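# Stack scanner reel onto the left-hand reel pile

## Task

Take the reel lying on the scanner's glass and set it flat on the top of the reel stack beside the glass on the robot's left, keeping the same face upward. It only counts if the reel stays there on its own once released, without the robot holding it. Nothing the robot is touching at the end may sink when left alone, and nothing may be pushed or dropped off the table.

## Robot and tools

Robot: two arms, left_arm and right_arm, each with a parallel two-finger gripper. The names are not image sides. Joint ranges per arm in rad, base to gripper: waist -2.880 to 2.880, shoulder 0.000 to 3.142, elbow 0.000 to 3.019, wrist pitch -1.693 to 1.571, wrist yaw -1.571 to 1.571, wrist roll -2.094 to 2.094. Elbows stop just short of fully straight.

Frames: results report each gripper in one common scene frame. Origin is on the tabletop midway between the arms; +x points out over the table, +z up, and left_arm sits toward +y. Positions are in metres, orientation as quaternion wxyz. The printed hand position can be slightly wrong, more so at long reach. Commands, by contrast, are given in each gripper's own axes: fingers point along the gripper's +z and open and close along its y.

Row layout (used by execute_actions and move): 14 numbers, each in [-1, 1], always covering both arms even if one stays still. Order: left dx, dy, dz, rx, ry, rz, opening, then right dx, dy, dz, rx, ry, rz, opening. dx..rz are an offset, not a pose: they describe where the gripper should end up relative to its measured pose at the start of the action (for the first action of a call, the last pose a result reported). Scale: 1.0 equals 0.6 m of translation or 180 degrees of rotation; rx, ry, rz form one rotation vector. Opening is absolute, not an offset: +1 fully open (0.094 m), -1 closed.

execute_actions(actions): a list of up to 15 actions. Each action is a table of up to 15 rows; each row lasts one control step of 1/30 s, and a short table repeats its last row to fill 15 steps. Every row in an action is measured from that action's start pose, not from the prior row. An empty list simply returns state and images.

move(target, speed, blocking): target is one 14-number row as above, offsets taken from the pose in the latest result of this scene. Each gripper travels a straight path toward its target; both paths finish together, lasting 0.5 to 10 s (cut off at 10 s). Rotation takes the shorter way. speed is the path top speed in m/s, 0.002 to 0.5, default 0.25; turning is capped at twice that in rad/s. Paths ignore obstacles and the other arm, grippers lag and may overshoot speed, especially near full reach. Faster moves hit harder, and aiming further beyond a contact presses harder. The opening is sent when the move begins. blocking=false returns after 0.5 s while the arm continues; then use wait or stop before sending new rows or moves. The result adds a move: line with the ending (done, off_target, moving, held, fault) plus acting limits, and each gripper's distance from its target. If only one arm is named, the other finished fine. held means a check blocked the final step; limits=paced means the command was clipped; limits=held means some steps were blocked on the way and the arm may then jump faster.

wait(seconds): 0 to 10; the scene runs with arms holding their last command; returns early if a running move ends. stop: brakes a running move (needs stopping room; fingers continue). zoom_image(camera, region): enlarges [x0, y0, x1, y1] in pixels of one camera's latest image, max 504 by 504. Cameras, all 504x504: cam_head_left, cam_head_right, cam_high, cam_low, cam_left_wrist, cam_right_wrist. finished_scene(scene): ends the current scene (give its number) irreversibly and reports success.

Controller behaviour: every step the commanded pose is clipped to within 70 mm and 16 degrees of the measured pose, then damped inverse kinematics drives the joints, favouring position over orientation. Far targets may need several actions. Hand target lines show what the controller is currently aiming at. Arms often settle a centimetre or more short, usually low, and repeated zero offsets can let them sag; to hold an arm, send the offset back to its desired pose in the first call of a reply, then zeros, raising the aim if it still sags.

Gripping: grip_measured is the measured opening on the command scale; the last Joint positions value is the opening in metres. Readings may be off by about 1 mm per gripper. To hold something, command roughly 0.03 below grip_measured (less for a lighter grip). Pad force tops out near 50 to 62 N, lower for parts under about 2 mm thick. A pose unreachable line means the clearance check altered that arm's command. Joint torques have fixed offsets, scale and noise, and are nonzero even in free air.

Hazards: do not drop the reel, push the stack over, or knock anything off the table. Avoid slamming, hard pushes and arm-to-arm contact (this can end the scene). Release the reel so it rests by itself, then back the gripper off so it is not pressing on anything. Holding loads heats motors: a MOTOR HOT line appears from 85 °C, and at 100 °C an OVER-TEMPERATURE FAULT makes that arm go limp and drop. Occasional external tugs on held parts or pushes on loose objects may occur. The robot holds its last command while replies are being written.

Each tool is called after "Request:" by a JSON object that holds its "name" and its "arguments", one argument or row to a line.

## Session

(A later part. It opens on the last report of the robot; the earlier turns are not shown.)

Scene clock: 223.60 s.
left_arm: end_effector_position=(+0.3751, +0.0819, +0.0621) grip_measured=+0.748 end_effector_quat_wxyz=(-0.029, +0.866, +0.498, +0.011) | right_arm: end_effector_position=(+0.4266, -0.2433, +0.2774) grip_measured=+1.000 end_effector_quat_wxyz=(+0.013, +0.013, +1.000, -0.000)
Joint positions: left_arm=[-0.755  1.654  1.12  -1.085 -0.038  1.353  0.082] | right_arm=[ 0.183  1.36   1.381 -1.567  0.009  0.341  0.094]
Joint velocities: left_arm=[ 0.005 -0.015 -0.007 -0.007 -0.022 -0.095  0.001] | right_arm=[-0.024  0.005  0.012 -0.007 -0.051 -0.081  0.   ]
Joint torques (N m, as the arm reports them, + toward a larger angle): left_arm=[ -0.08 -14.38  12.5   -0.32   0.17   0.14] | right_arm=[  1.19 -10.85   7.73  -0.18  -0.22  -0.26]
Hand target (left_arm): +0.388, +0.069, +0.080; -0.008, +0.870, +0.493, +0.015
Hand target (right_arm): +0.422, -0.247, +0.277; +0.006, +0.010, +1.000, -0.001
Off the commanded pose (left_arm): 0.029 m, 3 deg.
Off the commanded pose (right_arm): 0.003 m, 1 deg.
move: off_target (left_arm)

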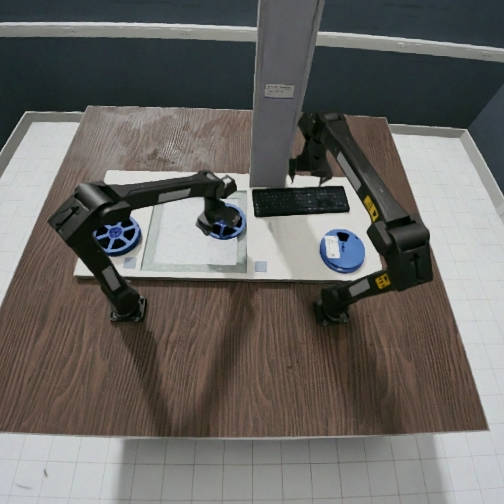

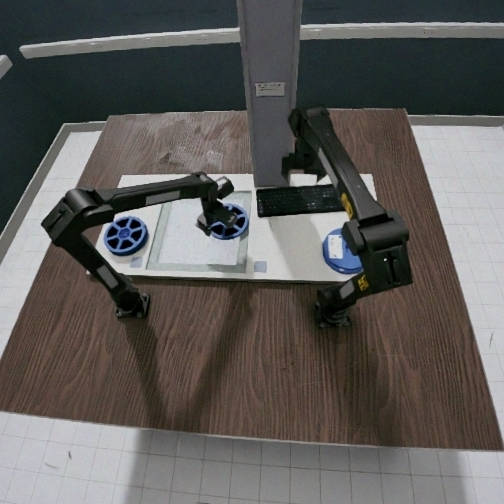

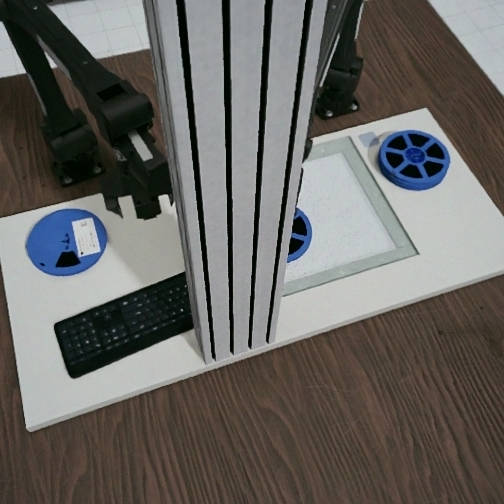

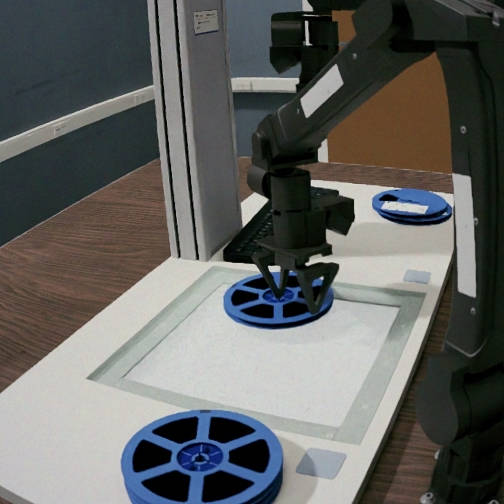

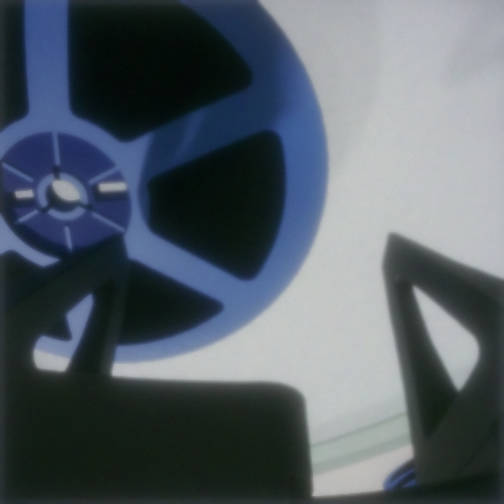

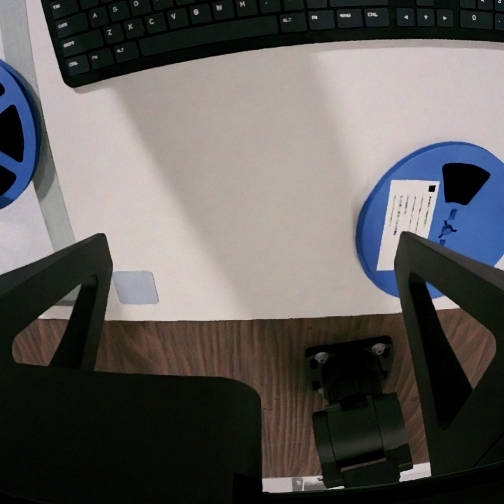

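Request:
{"name": "move", "arguments": {
  "target": [-0.027,0.024,-0.005,-0.016,-0.016,0,0.75, 0,0,0,0,0,0,1],
  "speed": 0.05
}}

Scene clock: 227.83 s.
left_arm: end_effector_position=(+0.3761, +0.0685, +0.0617) grip_measured=+0.748 end_effector_quat_wxyz=(-0.005, +0.868, +0.496, +0.000) | right_arm: end_effector_position=(+0.4266, -0.2433, +0.2774) grip_measured=+1.000 end_effector_quat_wxyz=(+0.013, +0.012, +1.000, -0.000)
Joint positions: left_arm=[-0.763  1.654  1.12  -1.044 -0.003  1.352  0.082] | right_arm=[ 0.183  1.36   1.381 -1.567  0.009  0.338  0.094]
Joint velocities: left_arm=[ 0.015 -0.005 -0.017 -0.002  0.007  0.007  0.001] | right_arm=[-0.005 -0.005 -0.002 -0.012  0.007  0.007  0.   ]
Joint torques (N m, as the arm reports them, + toward a larger angle): left_arm=[ -0.59 -13.55   9.34   0.64   0.2   -0.06] | right_arm=[  1.8  -10.38   8.12   0.34  -0.12  -0.13]
Hand target (left_arm): +0.379, +0.061, +0.064; +0.006, +0.867, +0.499, +0.001
Hand target (right_arm): +0.427, -0.243, +0.277; +0.013, +0.013, +1.000, -0.000
Off the commanded pose (left_arm): 0.009 m, 1 deg.
Off the commanded pose (right_arm): 0.000 m, 0 deg.
move: done

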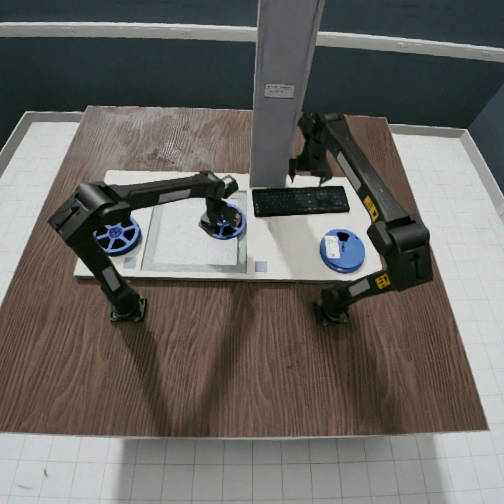

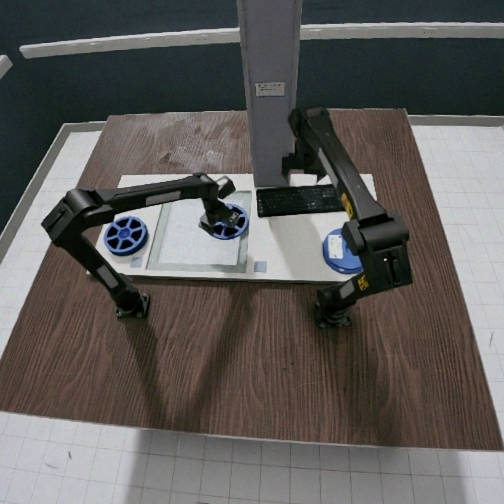

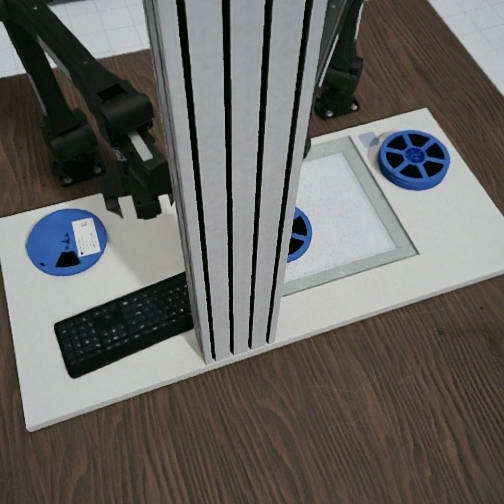

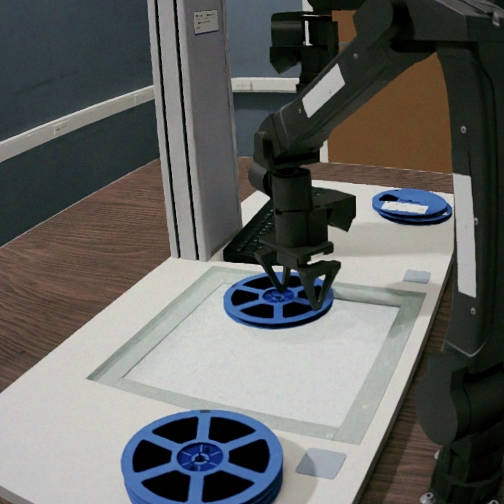

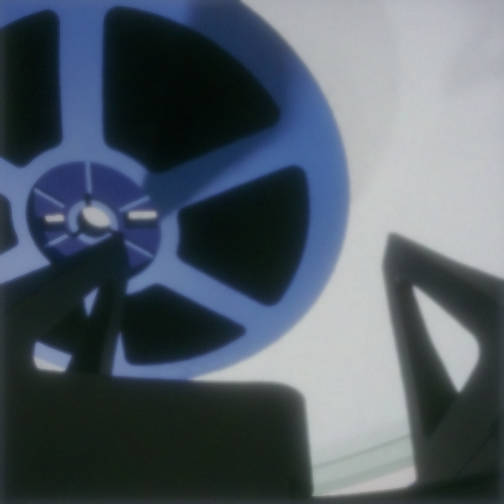

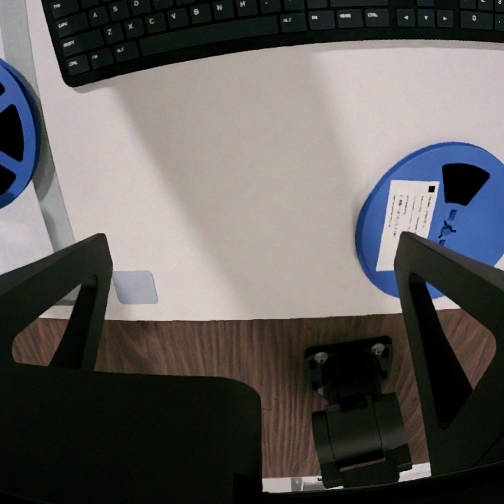

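Request:
{"name": "move", "arguments": {
  "target": [-0.013,0.0,0.037,0,0,0,0.75, 0,0,0,0,0,0,1],
  "speed": 0.025
}}

Request:
{"name": "zoom_image", "arguments": {
  "camera": "cam_low",
  "region": [200, 230, 360, 340]
}}

Scene clock: 232.03 s.
left_arm: end_effector_position=(+0.3748, +0.0638, +0.0466) grip_measured=+0.748 end_effector_quat_wxyz=(-0.002, +0.869, +0.495, +0.001) | right_arm: end_effector_position=(+0.4266, -0.2433, +0.2774) grip_measured=+1.000 end_effector_quat_wxyz=(+0.013, +0.012, +1.000, -0.000)
Joint positions: left_arm=[-0.772  1.678  1.105 -1.001 -0.003  1.346  0.082] | right_arm=[ 0.183  1.36   1.381 -1.567  0.009  0.338  0.094]
Joint velocities: left_arm=[-0.015 -0.005 -0.012  0.012  0.007 -0.022 -0.   ] | right_arm=[-0.005 -0.005 -0.012  0.002 -0.037 -0.051  0.   ]
Joint torques (N m, as the arm reports them, + toward a larger angle): left_arm=[ -0.83 -13.26   7.42   0.73   0.07  -0.05] | right_arm=[  1.74 -10.43   8.11   0.34  -0.12  -0.16]
Hand target (left_arm): +0.372, +0.062, +0.040; -0.004, +0.868, +0.496, -0.000
Hand target (right_arm): +0.427, -0.243, +0.277; +0.013, +0.012, +1.000, -0.000
Off the commanded pose (left_arm): 0.008 m, 0 deg.
Off the commanded pose (right_arm): 0.000 m, 0 deg.
move: done

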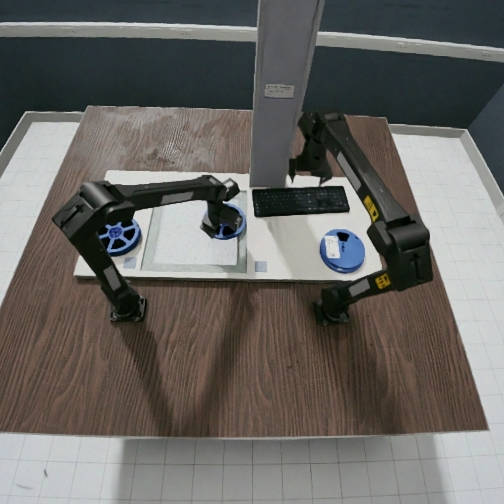

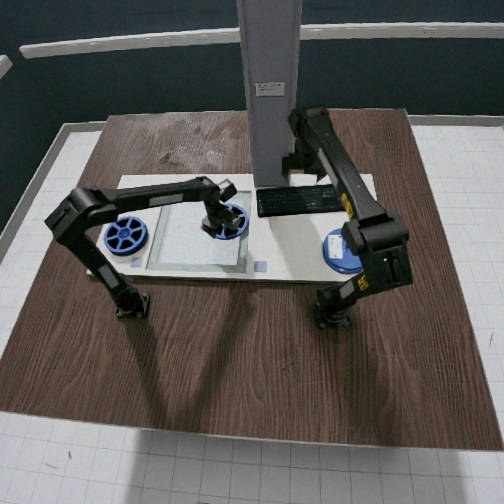

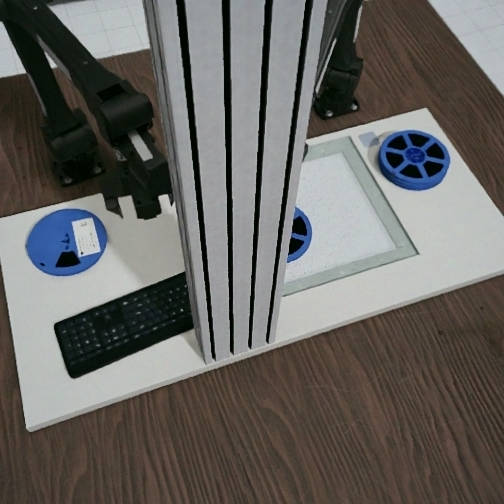

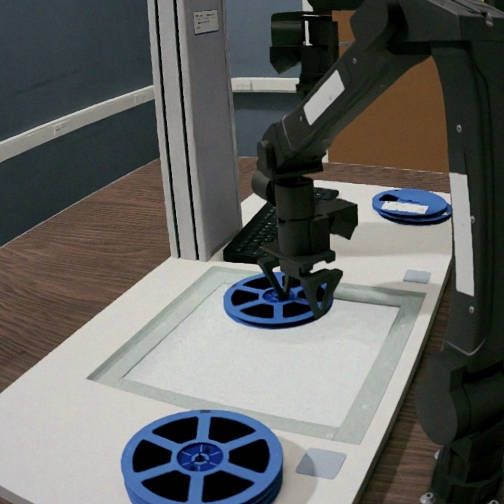

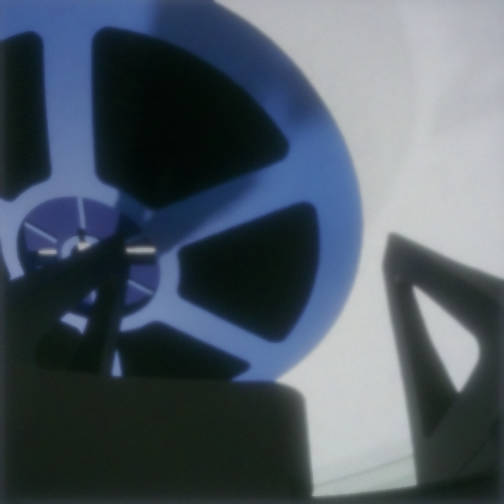

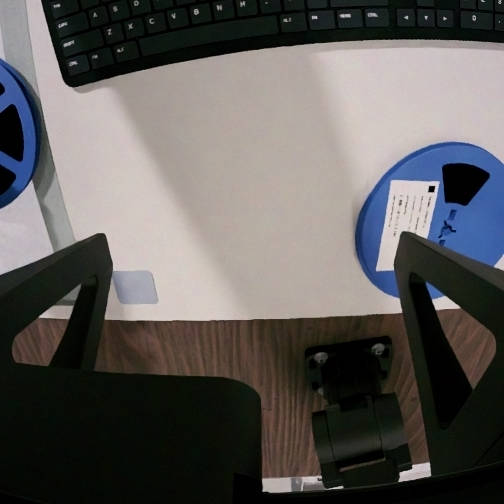

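Region (200, 230, 360, 340) of cam_low's 504x504 image, scaled by 3.150, with more detail than that image has; it fills the top 346 rows of this view, and the rest is white.

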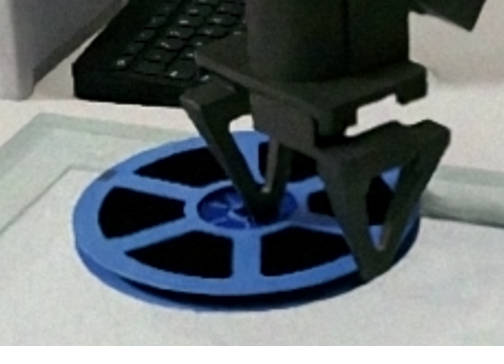

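Test by closing to ~58 mm while keeping light downward aim.

Request:
{"name": "move", "arguments": {
  "target": [0,0.0,0.012,0,0,0,0.25, 0,0,0,0,0,0,1],
  "speed": 0.02
}}

Request:
{"name": "zoom_image", "arguments": {
  "camera": "cam_low",
  "region": [200, 230, 360, 340]
}}

Scene clock: 235.50 s.
left_arm: end_effector_position=(+0.3751, +0.0633, +0.0465) grip_measured=+0.288 end_effector_quat_wxyz=(-0.001, +0.869, +0.495, +0.001) | right_arm: end_effector_position=(+0.4266, -0.2433, +0.2774) grip_measured=+1.000 end_effector_quat_wxyz=(+0.013, +0.012, +1.000, -0.000)
Joint positions: left_arm=[-0.772  1.679  1.105 -0.999 -0.003  1.346  0.06 ] | right_arm=[ 0.183  1.36   1.381 -1.567  0.009  0.338  0.094]
Joint velocities: left_arm=[-0.044  0.005 -0.017 -0.017  0.022 -0.007  0.001] | right_arm=[ 0.005 -0.005 -0.002 -0.012  0.037 -0.007  0.   ]
Joint torques (N m, as the arm reports them, + toward a larger angle): left_arm=[  0.3  -13.22   7.36   0.83   0.07   0.05] | right_arm=[  1.8  -10.38   8.09   0.35  -0.12  -0.16]
Hand target (left_arm): +0.374, +0.064, +0.039; -0.002, +0.869, +0.494, +0.001
Hand target (right_arm): +0.427, -0.243, +0.277; +0.013, +0.012, +1.000, -0.000
Off the commanded pose (left_arm): 0.007 m, 0 deg.
Off the commanded pose (right_arm): 0.000 m, 0 deg.
move: done

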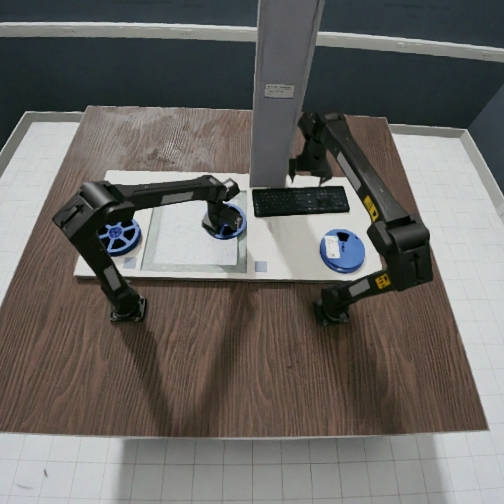

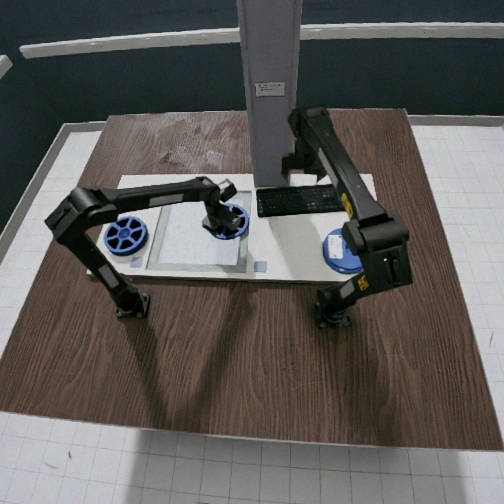

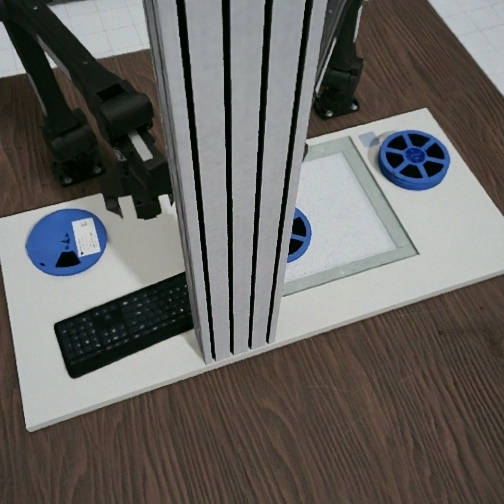

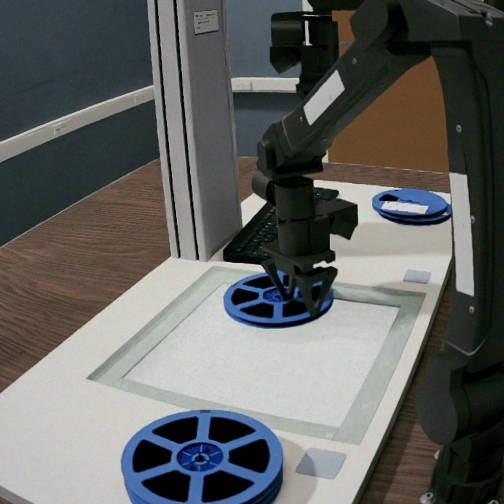

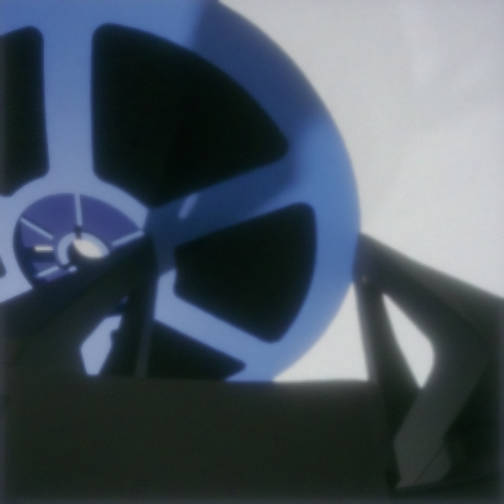

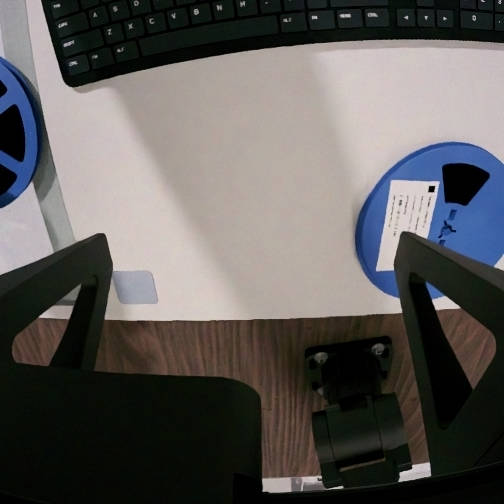

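Region (200, 230, 360, 340) of cam_low's 504x504 image, scaled by 3.150, with more detail than that image has; it fills the top 346 rows of this view, and the rest is white.

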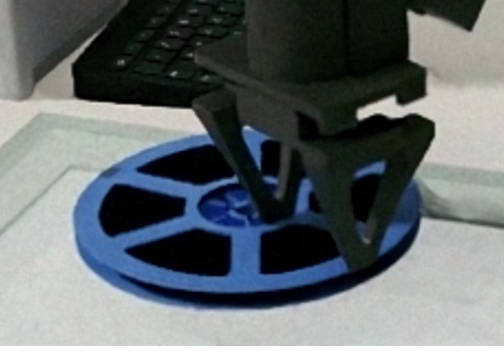

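Gripped at 0.288. Try a slow lift.

Request:
{"name": "move", "arguments": {
  "target": [0,0.0,-0.08,0,0,0,0.25, 0,0,0,0,0,0,1],
  "speed": 0.04
}}

Request:
{"name": "zoom_image", "arguments": {
  "camera": "cam_low",
  "region": [200, 210, 360, 340]
}}

Scene clock: 239.90 s.
left_arm: end_effector_position=(+0.3567, +0.0808, +0.0657) grip_measured=+0.288 end_effector_quat_wxyz=(-0.036, +0.869, +0.494, -0.009) | right_arm: end_effector_position=(+0.4266, -0.2433, +0.2774) grip_measured=+1.000 end_effector_quat_wxyz=(+0.013, +0.012, +1.000, -0.000)
Joint positions: left_arm=[-0.772  1.635  1.105 -1.115 -0.003  1.346  0.06 ] | right_arm=[ 0.183  1.36   1.381 -1.567  0.009  0.338  0.094]
Joint velocities: left_arm=[-0.015 -0.015  0.017 -0.012 -0.022  0.007  0.   ] | right_arm=[-0.015 -0.005 -0.002  0.012 -0.066 -0.022  0.   ]
Joint torques (N m, as the arm reports them, + toward a larger angle): left_arm=[  0.29 -15.67  13.58  -0.35   0.05   0.05] | right_arm=[  1.73 -10.44   8.1    0.34  -0.12  -0.16]
Hand target (left_arm): +0.375, +0.064, +0.095; -0.001, +0.869, +0.495, +0.001
Hand target (right_arm): +0.427, -0.243, +0.277; +0.013, +0.012, +1.000, -0.000
Off the commanded pose (left_arm): 0.038 m, 4 deg.
Off the commanded pose (right_arm): 0.000 m, 0 deg.
move: off_target (left_arm)

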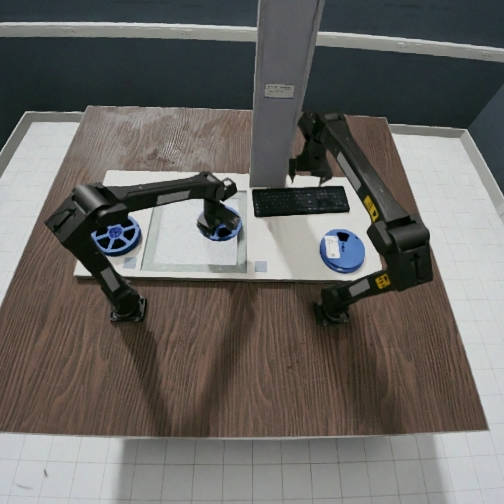

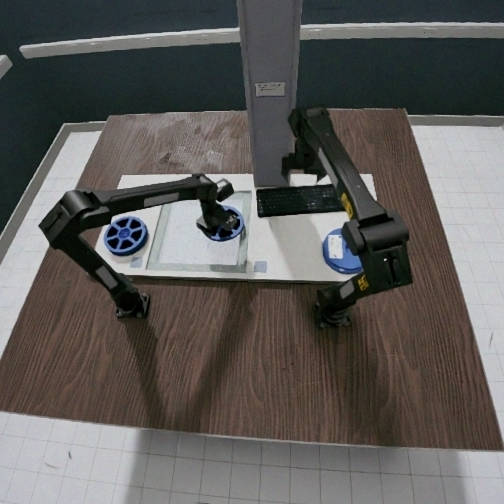

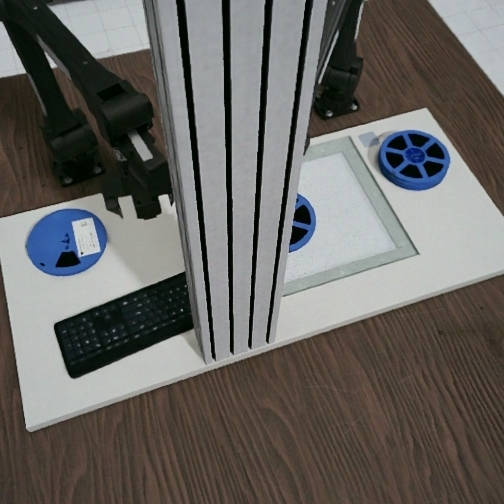

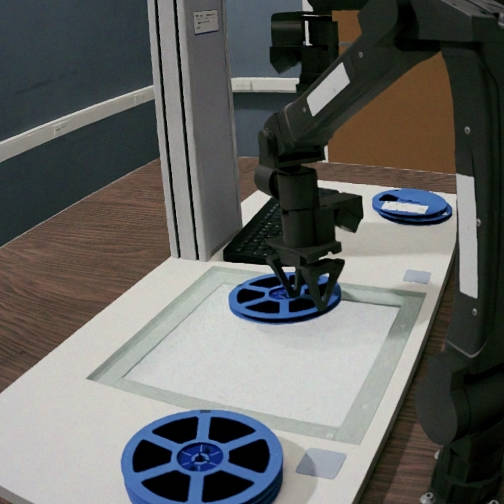

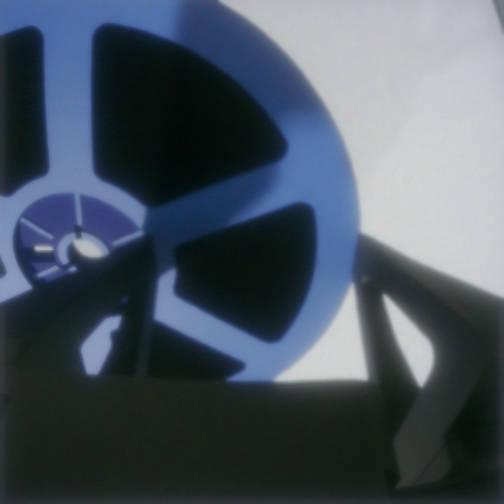

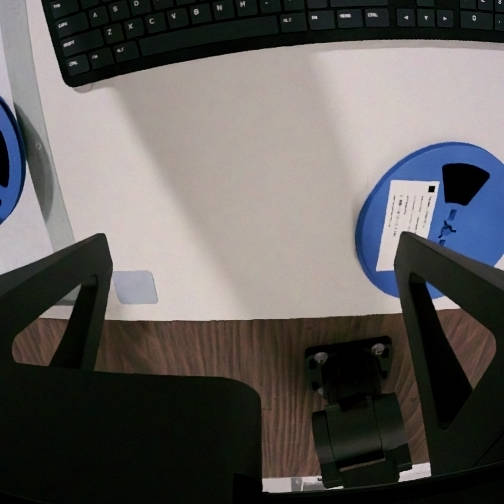

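Region (200, 210, 360, 340) of cam_low's 504x504 image, scaled by 3.150, with more detail than that image has; it fills the top 410 rows of this view, and the rest is white.

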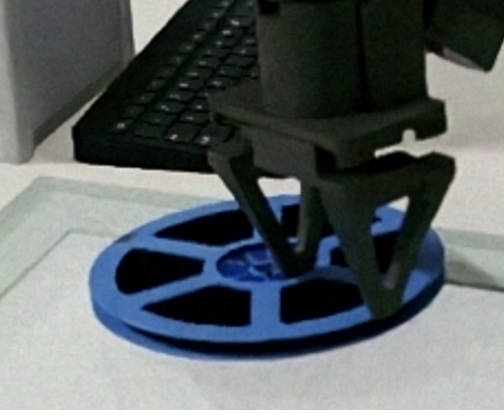

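Request:
{"name": "move", "arguments": {
  "target": [0.428,-0.386,-0.18,-0.02,0,-0.333,0.25, 0,0,0,0,0,0,1],
  "speed": 0.15
}}

Scene clock: 255.17 s.
left_arm: end_effector_position=(+0.2922, +0.4164, +0.1873) grip_measured=+0.252 end_effector_quat_wxyz=(-0.022, +0.501, +0.865, +0.021) | right_arm: end_effector_position=(+0.4266, -0.2433, +0.2774) grip_measured=+1.000 end_effector_quat_wxyz=(+0.013, +0.012, +1.000, -0.000)
Joint positions: left_arm=[ 0.121  0.99   0.854 -1.445 -0.061  1.183  0.059] | right_arm=[ 0.183  1.36   1.381 -1.567  0.009  0.338  0.094]
Joint velocities: left_arm=[ 0.005 -0.005 -0.002 -0.002  0.022 -0.051  0.   ] | right_arm=[ 0.015 -0.005 -0.017 -0.017 -0.007 -0.022  0.   ]
Joint torques (N m, as the arm reports them, + toward a larger angle): left_arm=[ 0.57 -5.83 11.78 -0.21 -0.08  0.15] | right_arm=[  1.75 -10.36   8.12   0.35  -0.12  -0.16]
Hand target (left_arm): +0.296, +0.418, +0.199; -0.014, +0.506, +0.862, +0.029
Hand target (right_arm): +0.427, -0.243, +0.277; +0.013, +0.012, +1.000, -0.000
Off the commanded pose (left_arm): 0.009 m, 2 deg.
Off the commanded pose (right_arm): 0.000 m, 0 deg.
move: done

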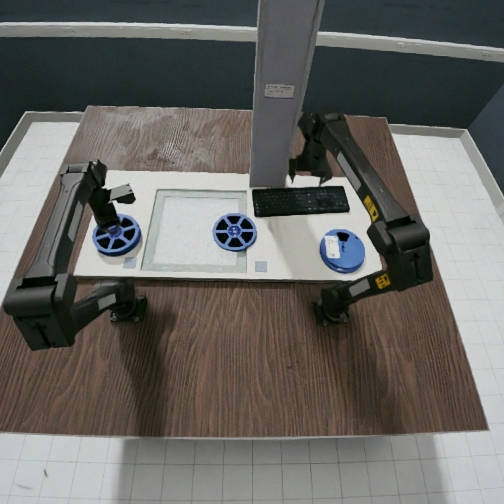

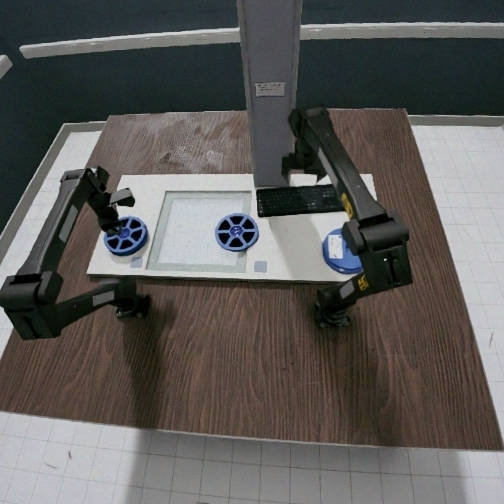

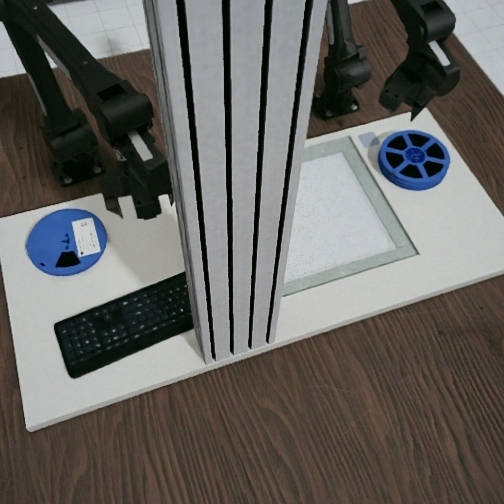

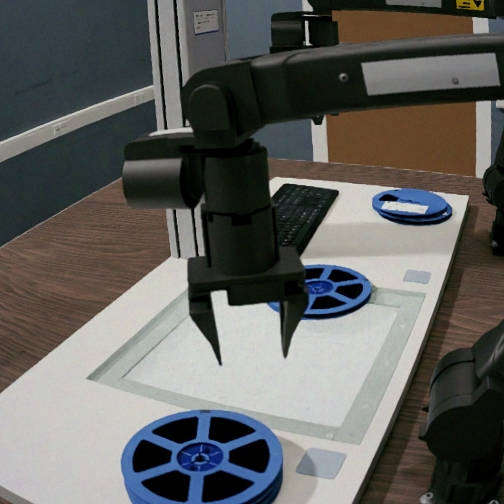

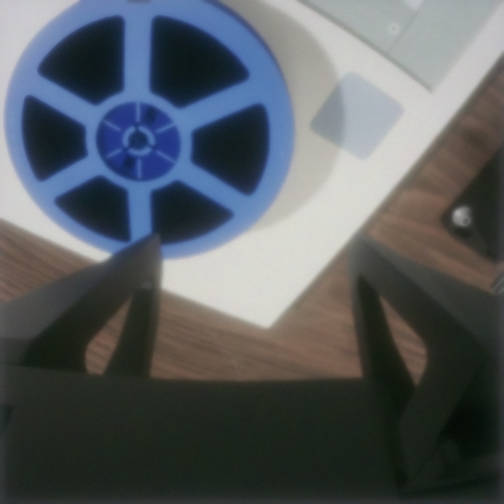

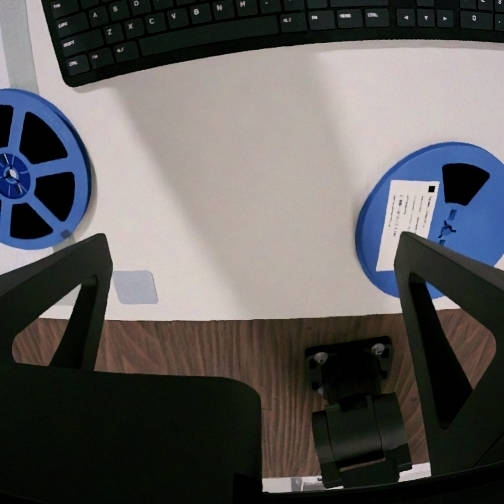

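Request:
{"name": "move", "arguments": {
  "target": [-0.315,-0.59,0.128,-0.311,-0.18,0.299,0.0, -0.105,0.41,0.33,0,0,0,1],
  "speed": 0.25
}}

Scene clock: 274.67 s.
left_arm: end_effector_position=(+0.0799, +0.0955, +0.0851) grip_measured=+0.002 end_effector_quat_wxyz=(+0.412, +0.760, +0.421, +0.275) | right_arm: end_effector_position=(+0.4875, -0.0167, +0.0781) grip_measured=+1.000 end_effector_quat_wxyz=(-0.001, +0.011, +1.000, -0.014)
Joint positions: left_arm=[-2.025  1.21   0.453 -0.759 -1.035  0.148  0.047] | right_arm=[ 0.545  1.905  1.524 -1.208  0.02   0.698  0.094]
Joint velocities: left_arm=[0.015 0.005 0.002 0.017 0.037 0.022 0.   ] | right_arm=[-0.005 -0.005  0.012 -0.012 -0.022 -0.007  0.   ]
Joint torques (N m, as the arm reports them, + toward a larger angle): left_arm=[ 0.02 -6.16 11.48  0.81 -0.83  0.06] | right_arm=[  2.41 -15.92  11.13   0.72   0.01  -0.07]
Hand target (left_arm): +0.071, +0.075, +0.101; +0.427, +0.754, +0.428, +0.257
Hand target (right_arm): +0.503, +0.002, +0.082; +0.016, +0.011, +1.000, -0.002
Off the commanded pose (left_arm): 0.017 m, 2 deg.
Off the commanded pose (right_arm): 0.022 m, 2 deg.
move: off_target (left_arm, right_arm)

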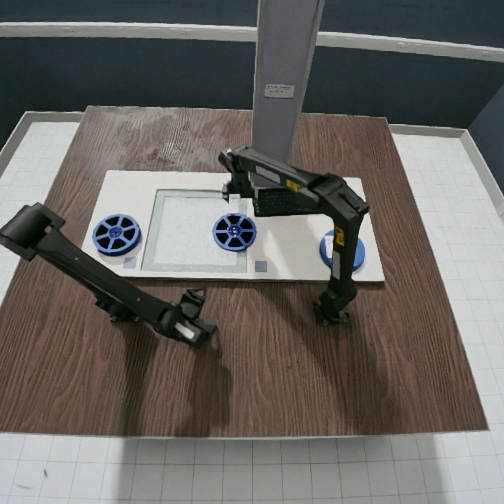

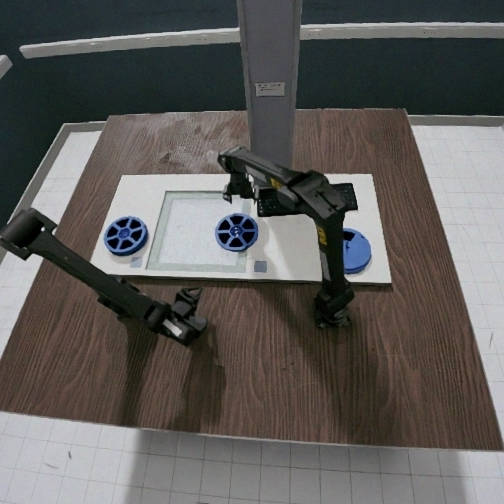

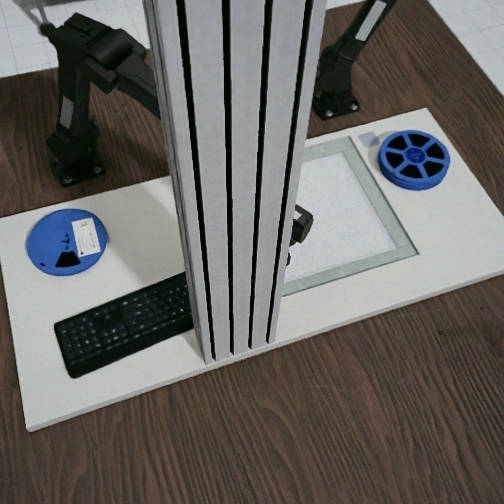

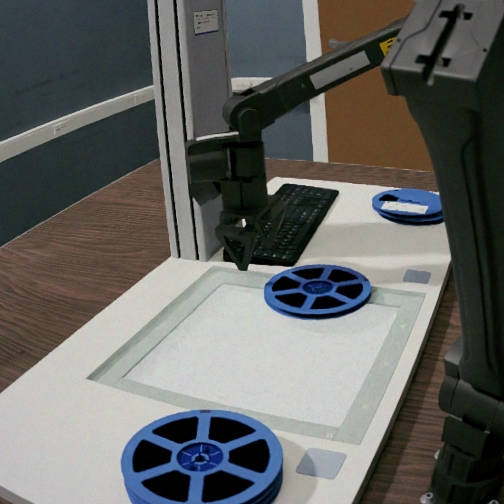

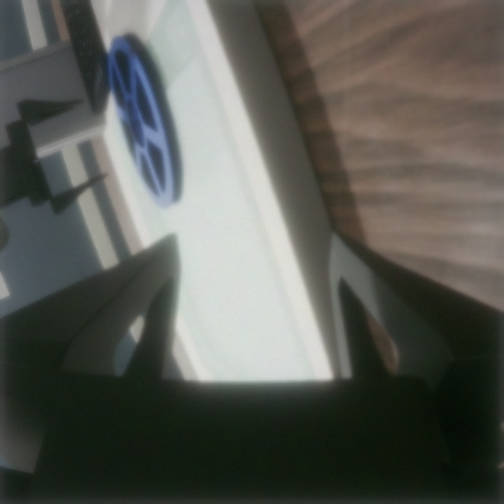

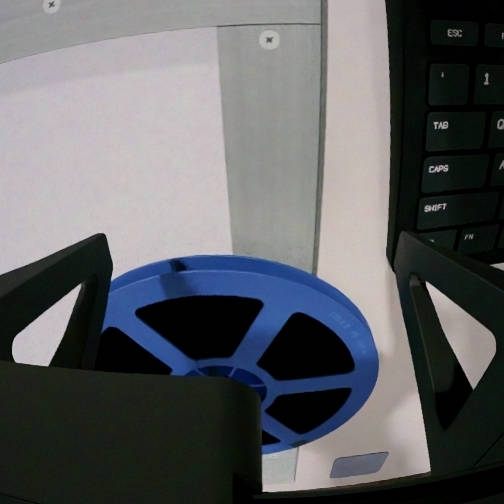

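Request:
{"name": "move", "arguments": {
  "target": [0,0,0,0,0,0,0.0, 0.01,0.05,0.062,0,0,0,0.6],
  "speed": 0.06
}}

Scene clock: 279.10 s.
left_arm: end_effector_position=(+0.0799, +0.0954, +0.0851) grip_measured=+0.002 end_effector_quat_wxyz=(+0.411, +0.761, +0.420, +0.276) | right_arm: end_effector_position=(+0.4824, +0.0043, +0.0540) grip_measured=+0.602 end_effector_quat_wxyz=(+0.002, +0.011, +1.000, -0.012)
Joint positions: left_arm=[-2.025  1.21   0.453 -0.758 -1.035  0.152  0.047] | right_arm=[ 0.579  1.949  1.524 -1.159  0.02   0.734  0.075]
Joint velocities: left_arm=[ 0.015 -0.005 -0.007 -0.002 -0.051  0.051 -0.001] | right_arm=[-0.005  0.005  0.002 -0.012 -0.066 -0.007  0.   ]
Joint torques (N m, as the arm reports them, + toward a larger angle): left_arm=[ 0.3  -6.08  7.27  0.34 -0.7  -0.06] | right_arm=[  2.35 -16.73   7.97   0.82  -0.08  -0.05]
Hand target (left_arm): +0.080, +0.095, +0.085; +0.412, +0.760, +0.421, +0.275
Hand target (right_arm): +0.482, +0.012, +0.040; -0.000, +0.011, +1.000, -0.014
Off the commanded pose (left_arm): 0.000 m, 0 deg.
Off the commanded pose (right_arm): 0.016 m, 0 deg.
move: off_target (right_arm)

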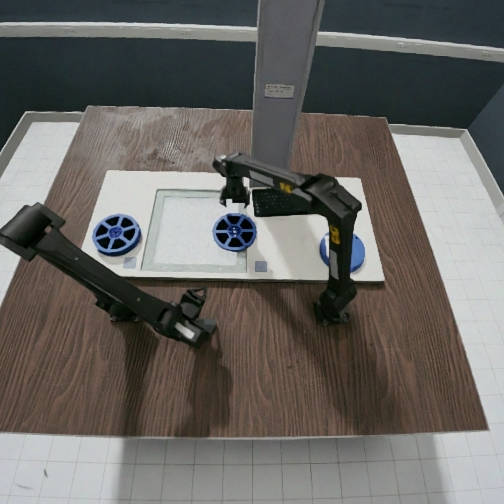

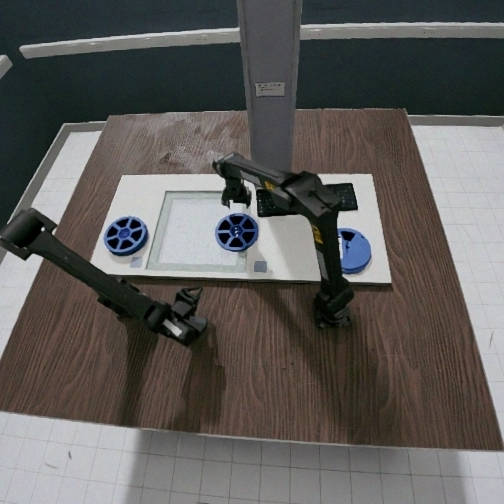

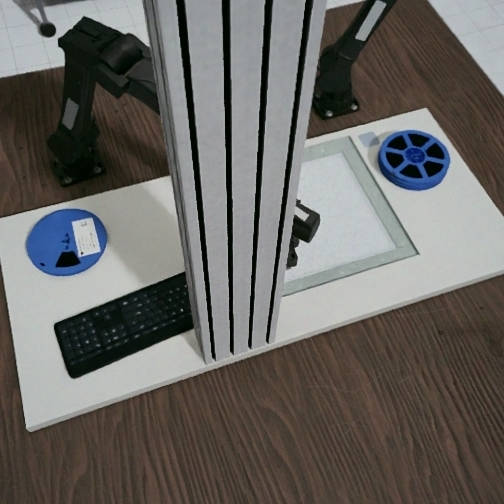

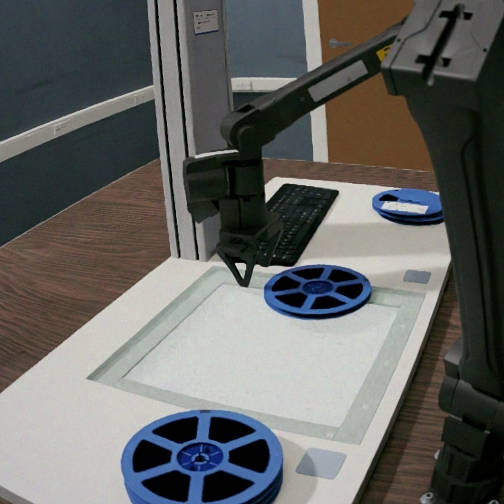

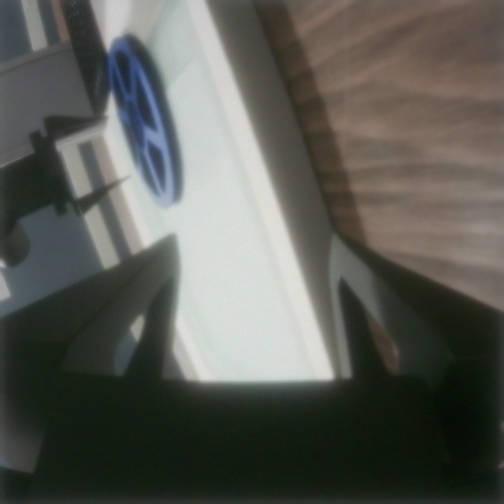

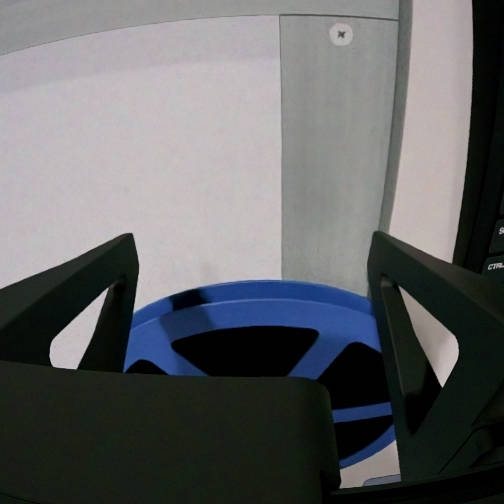

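Request:
{"name": "move", "arguments": {
  "target": [0,0,0,0,0,0,0.0, 0.0,0.0,0.045,0,0,0,0.6],
  "speed": 0.04
}}

Scene clock: 281.77 s.
left_arm: end_effector_position=(+0.0799, +0.0954, +0.0851) grip_measured=+0.002 end_effector_quat_wxyz=(+0.411, +0.761, +0.420, +0.276) | right_arm: end_effector_position=(+0.4850, +0.0065, +0.0475) grip_measured=+0.602 end_effector_quat_wxyz=(+0.011, +0.011, +1.000, -0.004)
Joint positions: left_arm=[-2.025  1.21   0.453 -0.758 -1.035  0.152  0.047] | right_arm=[ 0.579  1.949  1.505 -1.114  0.02   0.734  0.075]
Joint velocities: left_arm=[-0.024 -0.005 -0.007 -0.007 -0.037 -0.037 -0.   ] | right_arm=[-0.005 -0.005  0.002 -0.017 -0.051 -0.022  0.   ]
Joint torques (N m, as the arm reports them, + toward a larger angle): left_arm=[ 0.08 -6.04  7.28  0.36 -0.7  -0.03] | right_arm=[  1.79 -16.43   6.54   0.84  -0.08  -0.18]
Hand target (left_arm): +0.080, +0.095, +0.085; +0.411, +0.761, +0.420, +0.276
Hand target (right_arm): +0.482, +0.004, +0.027; +0.002, +0.011, +1.000, -0.012
Off the commanded pose (left_arm): 0.000 m, 0 deg.
Off the commanded pose (right_arm): 0.021 m, 1 deg.
move: off_target (right_arm)

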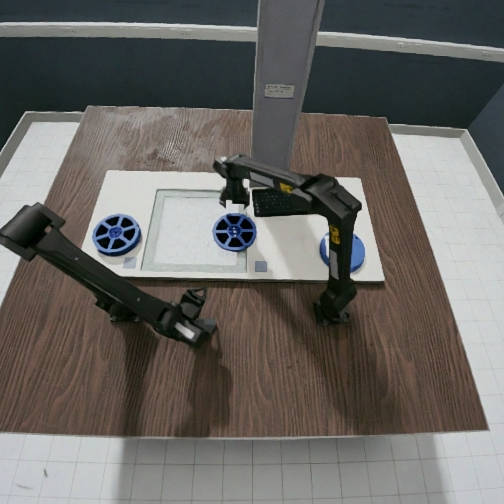

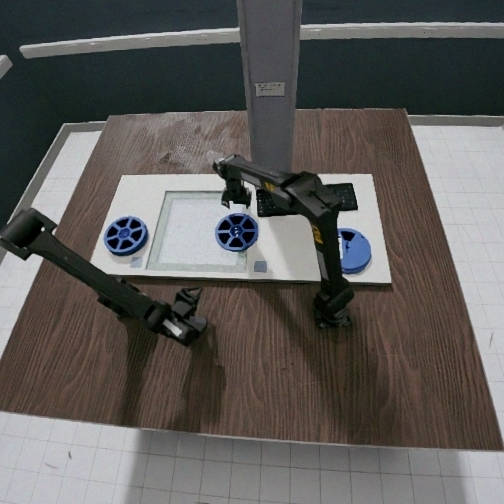

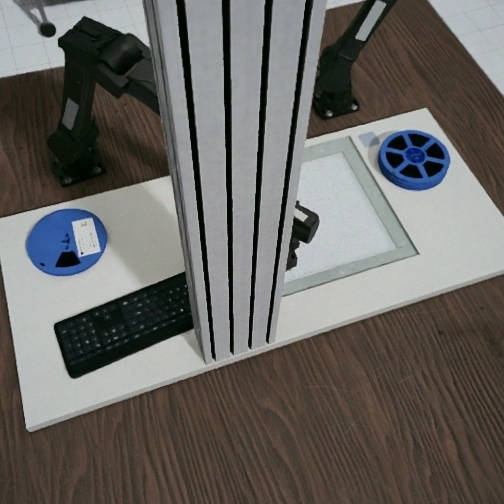

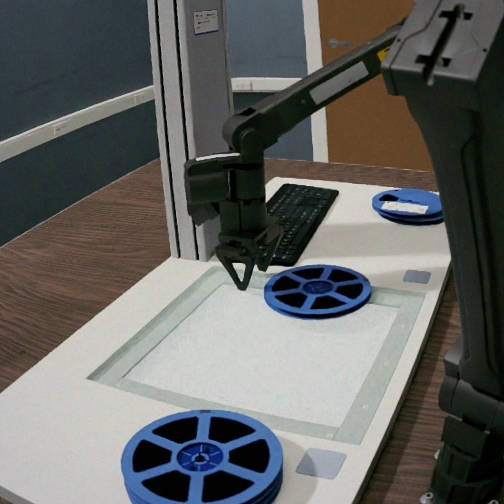

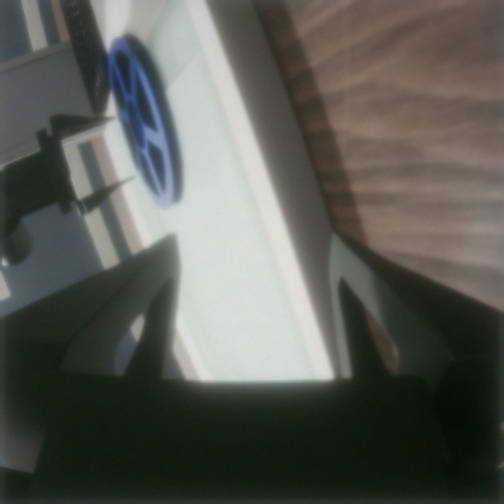

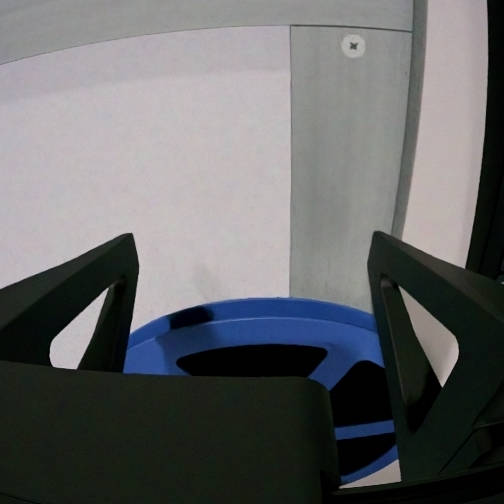

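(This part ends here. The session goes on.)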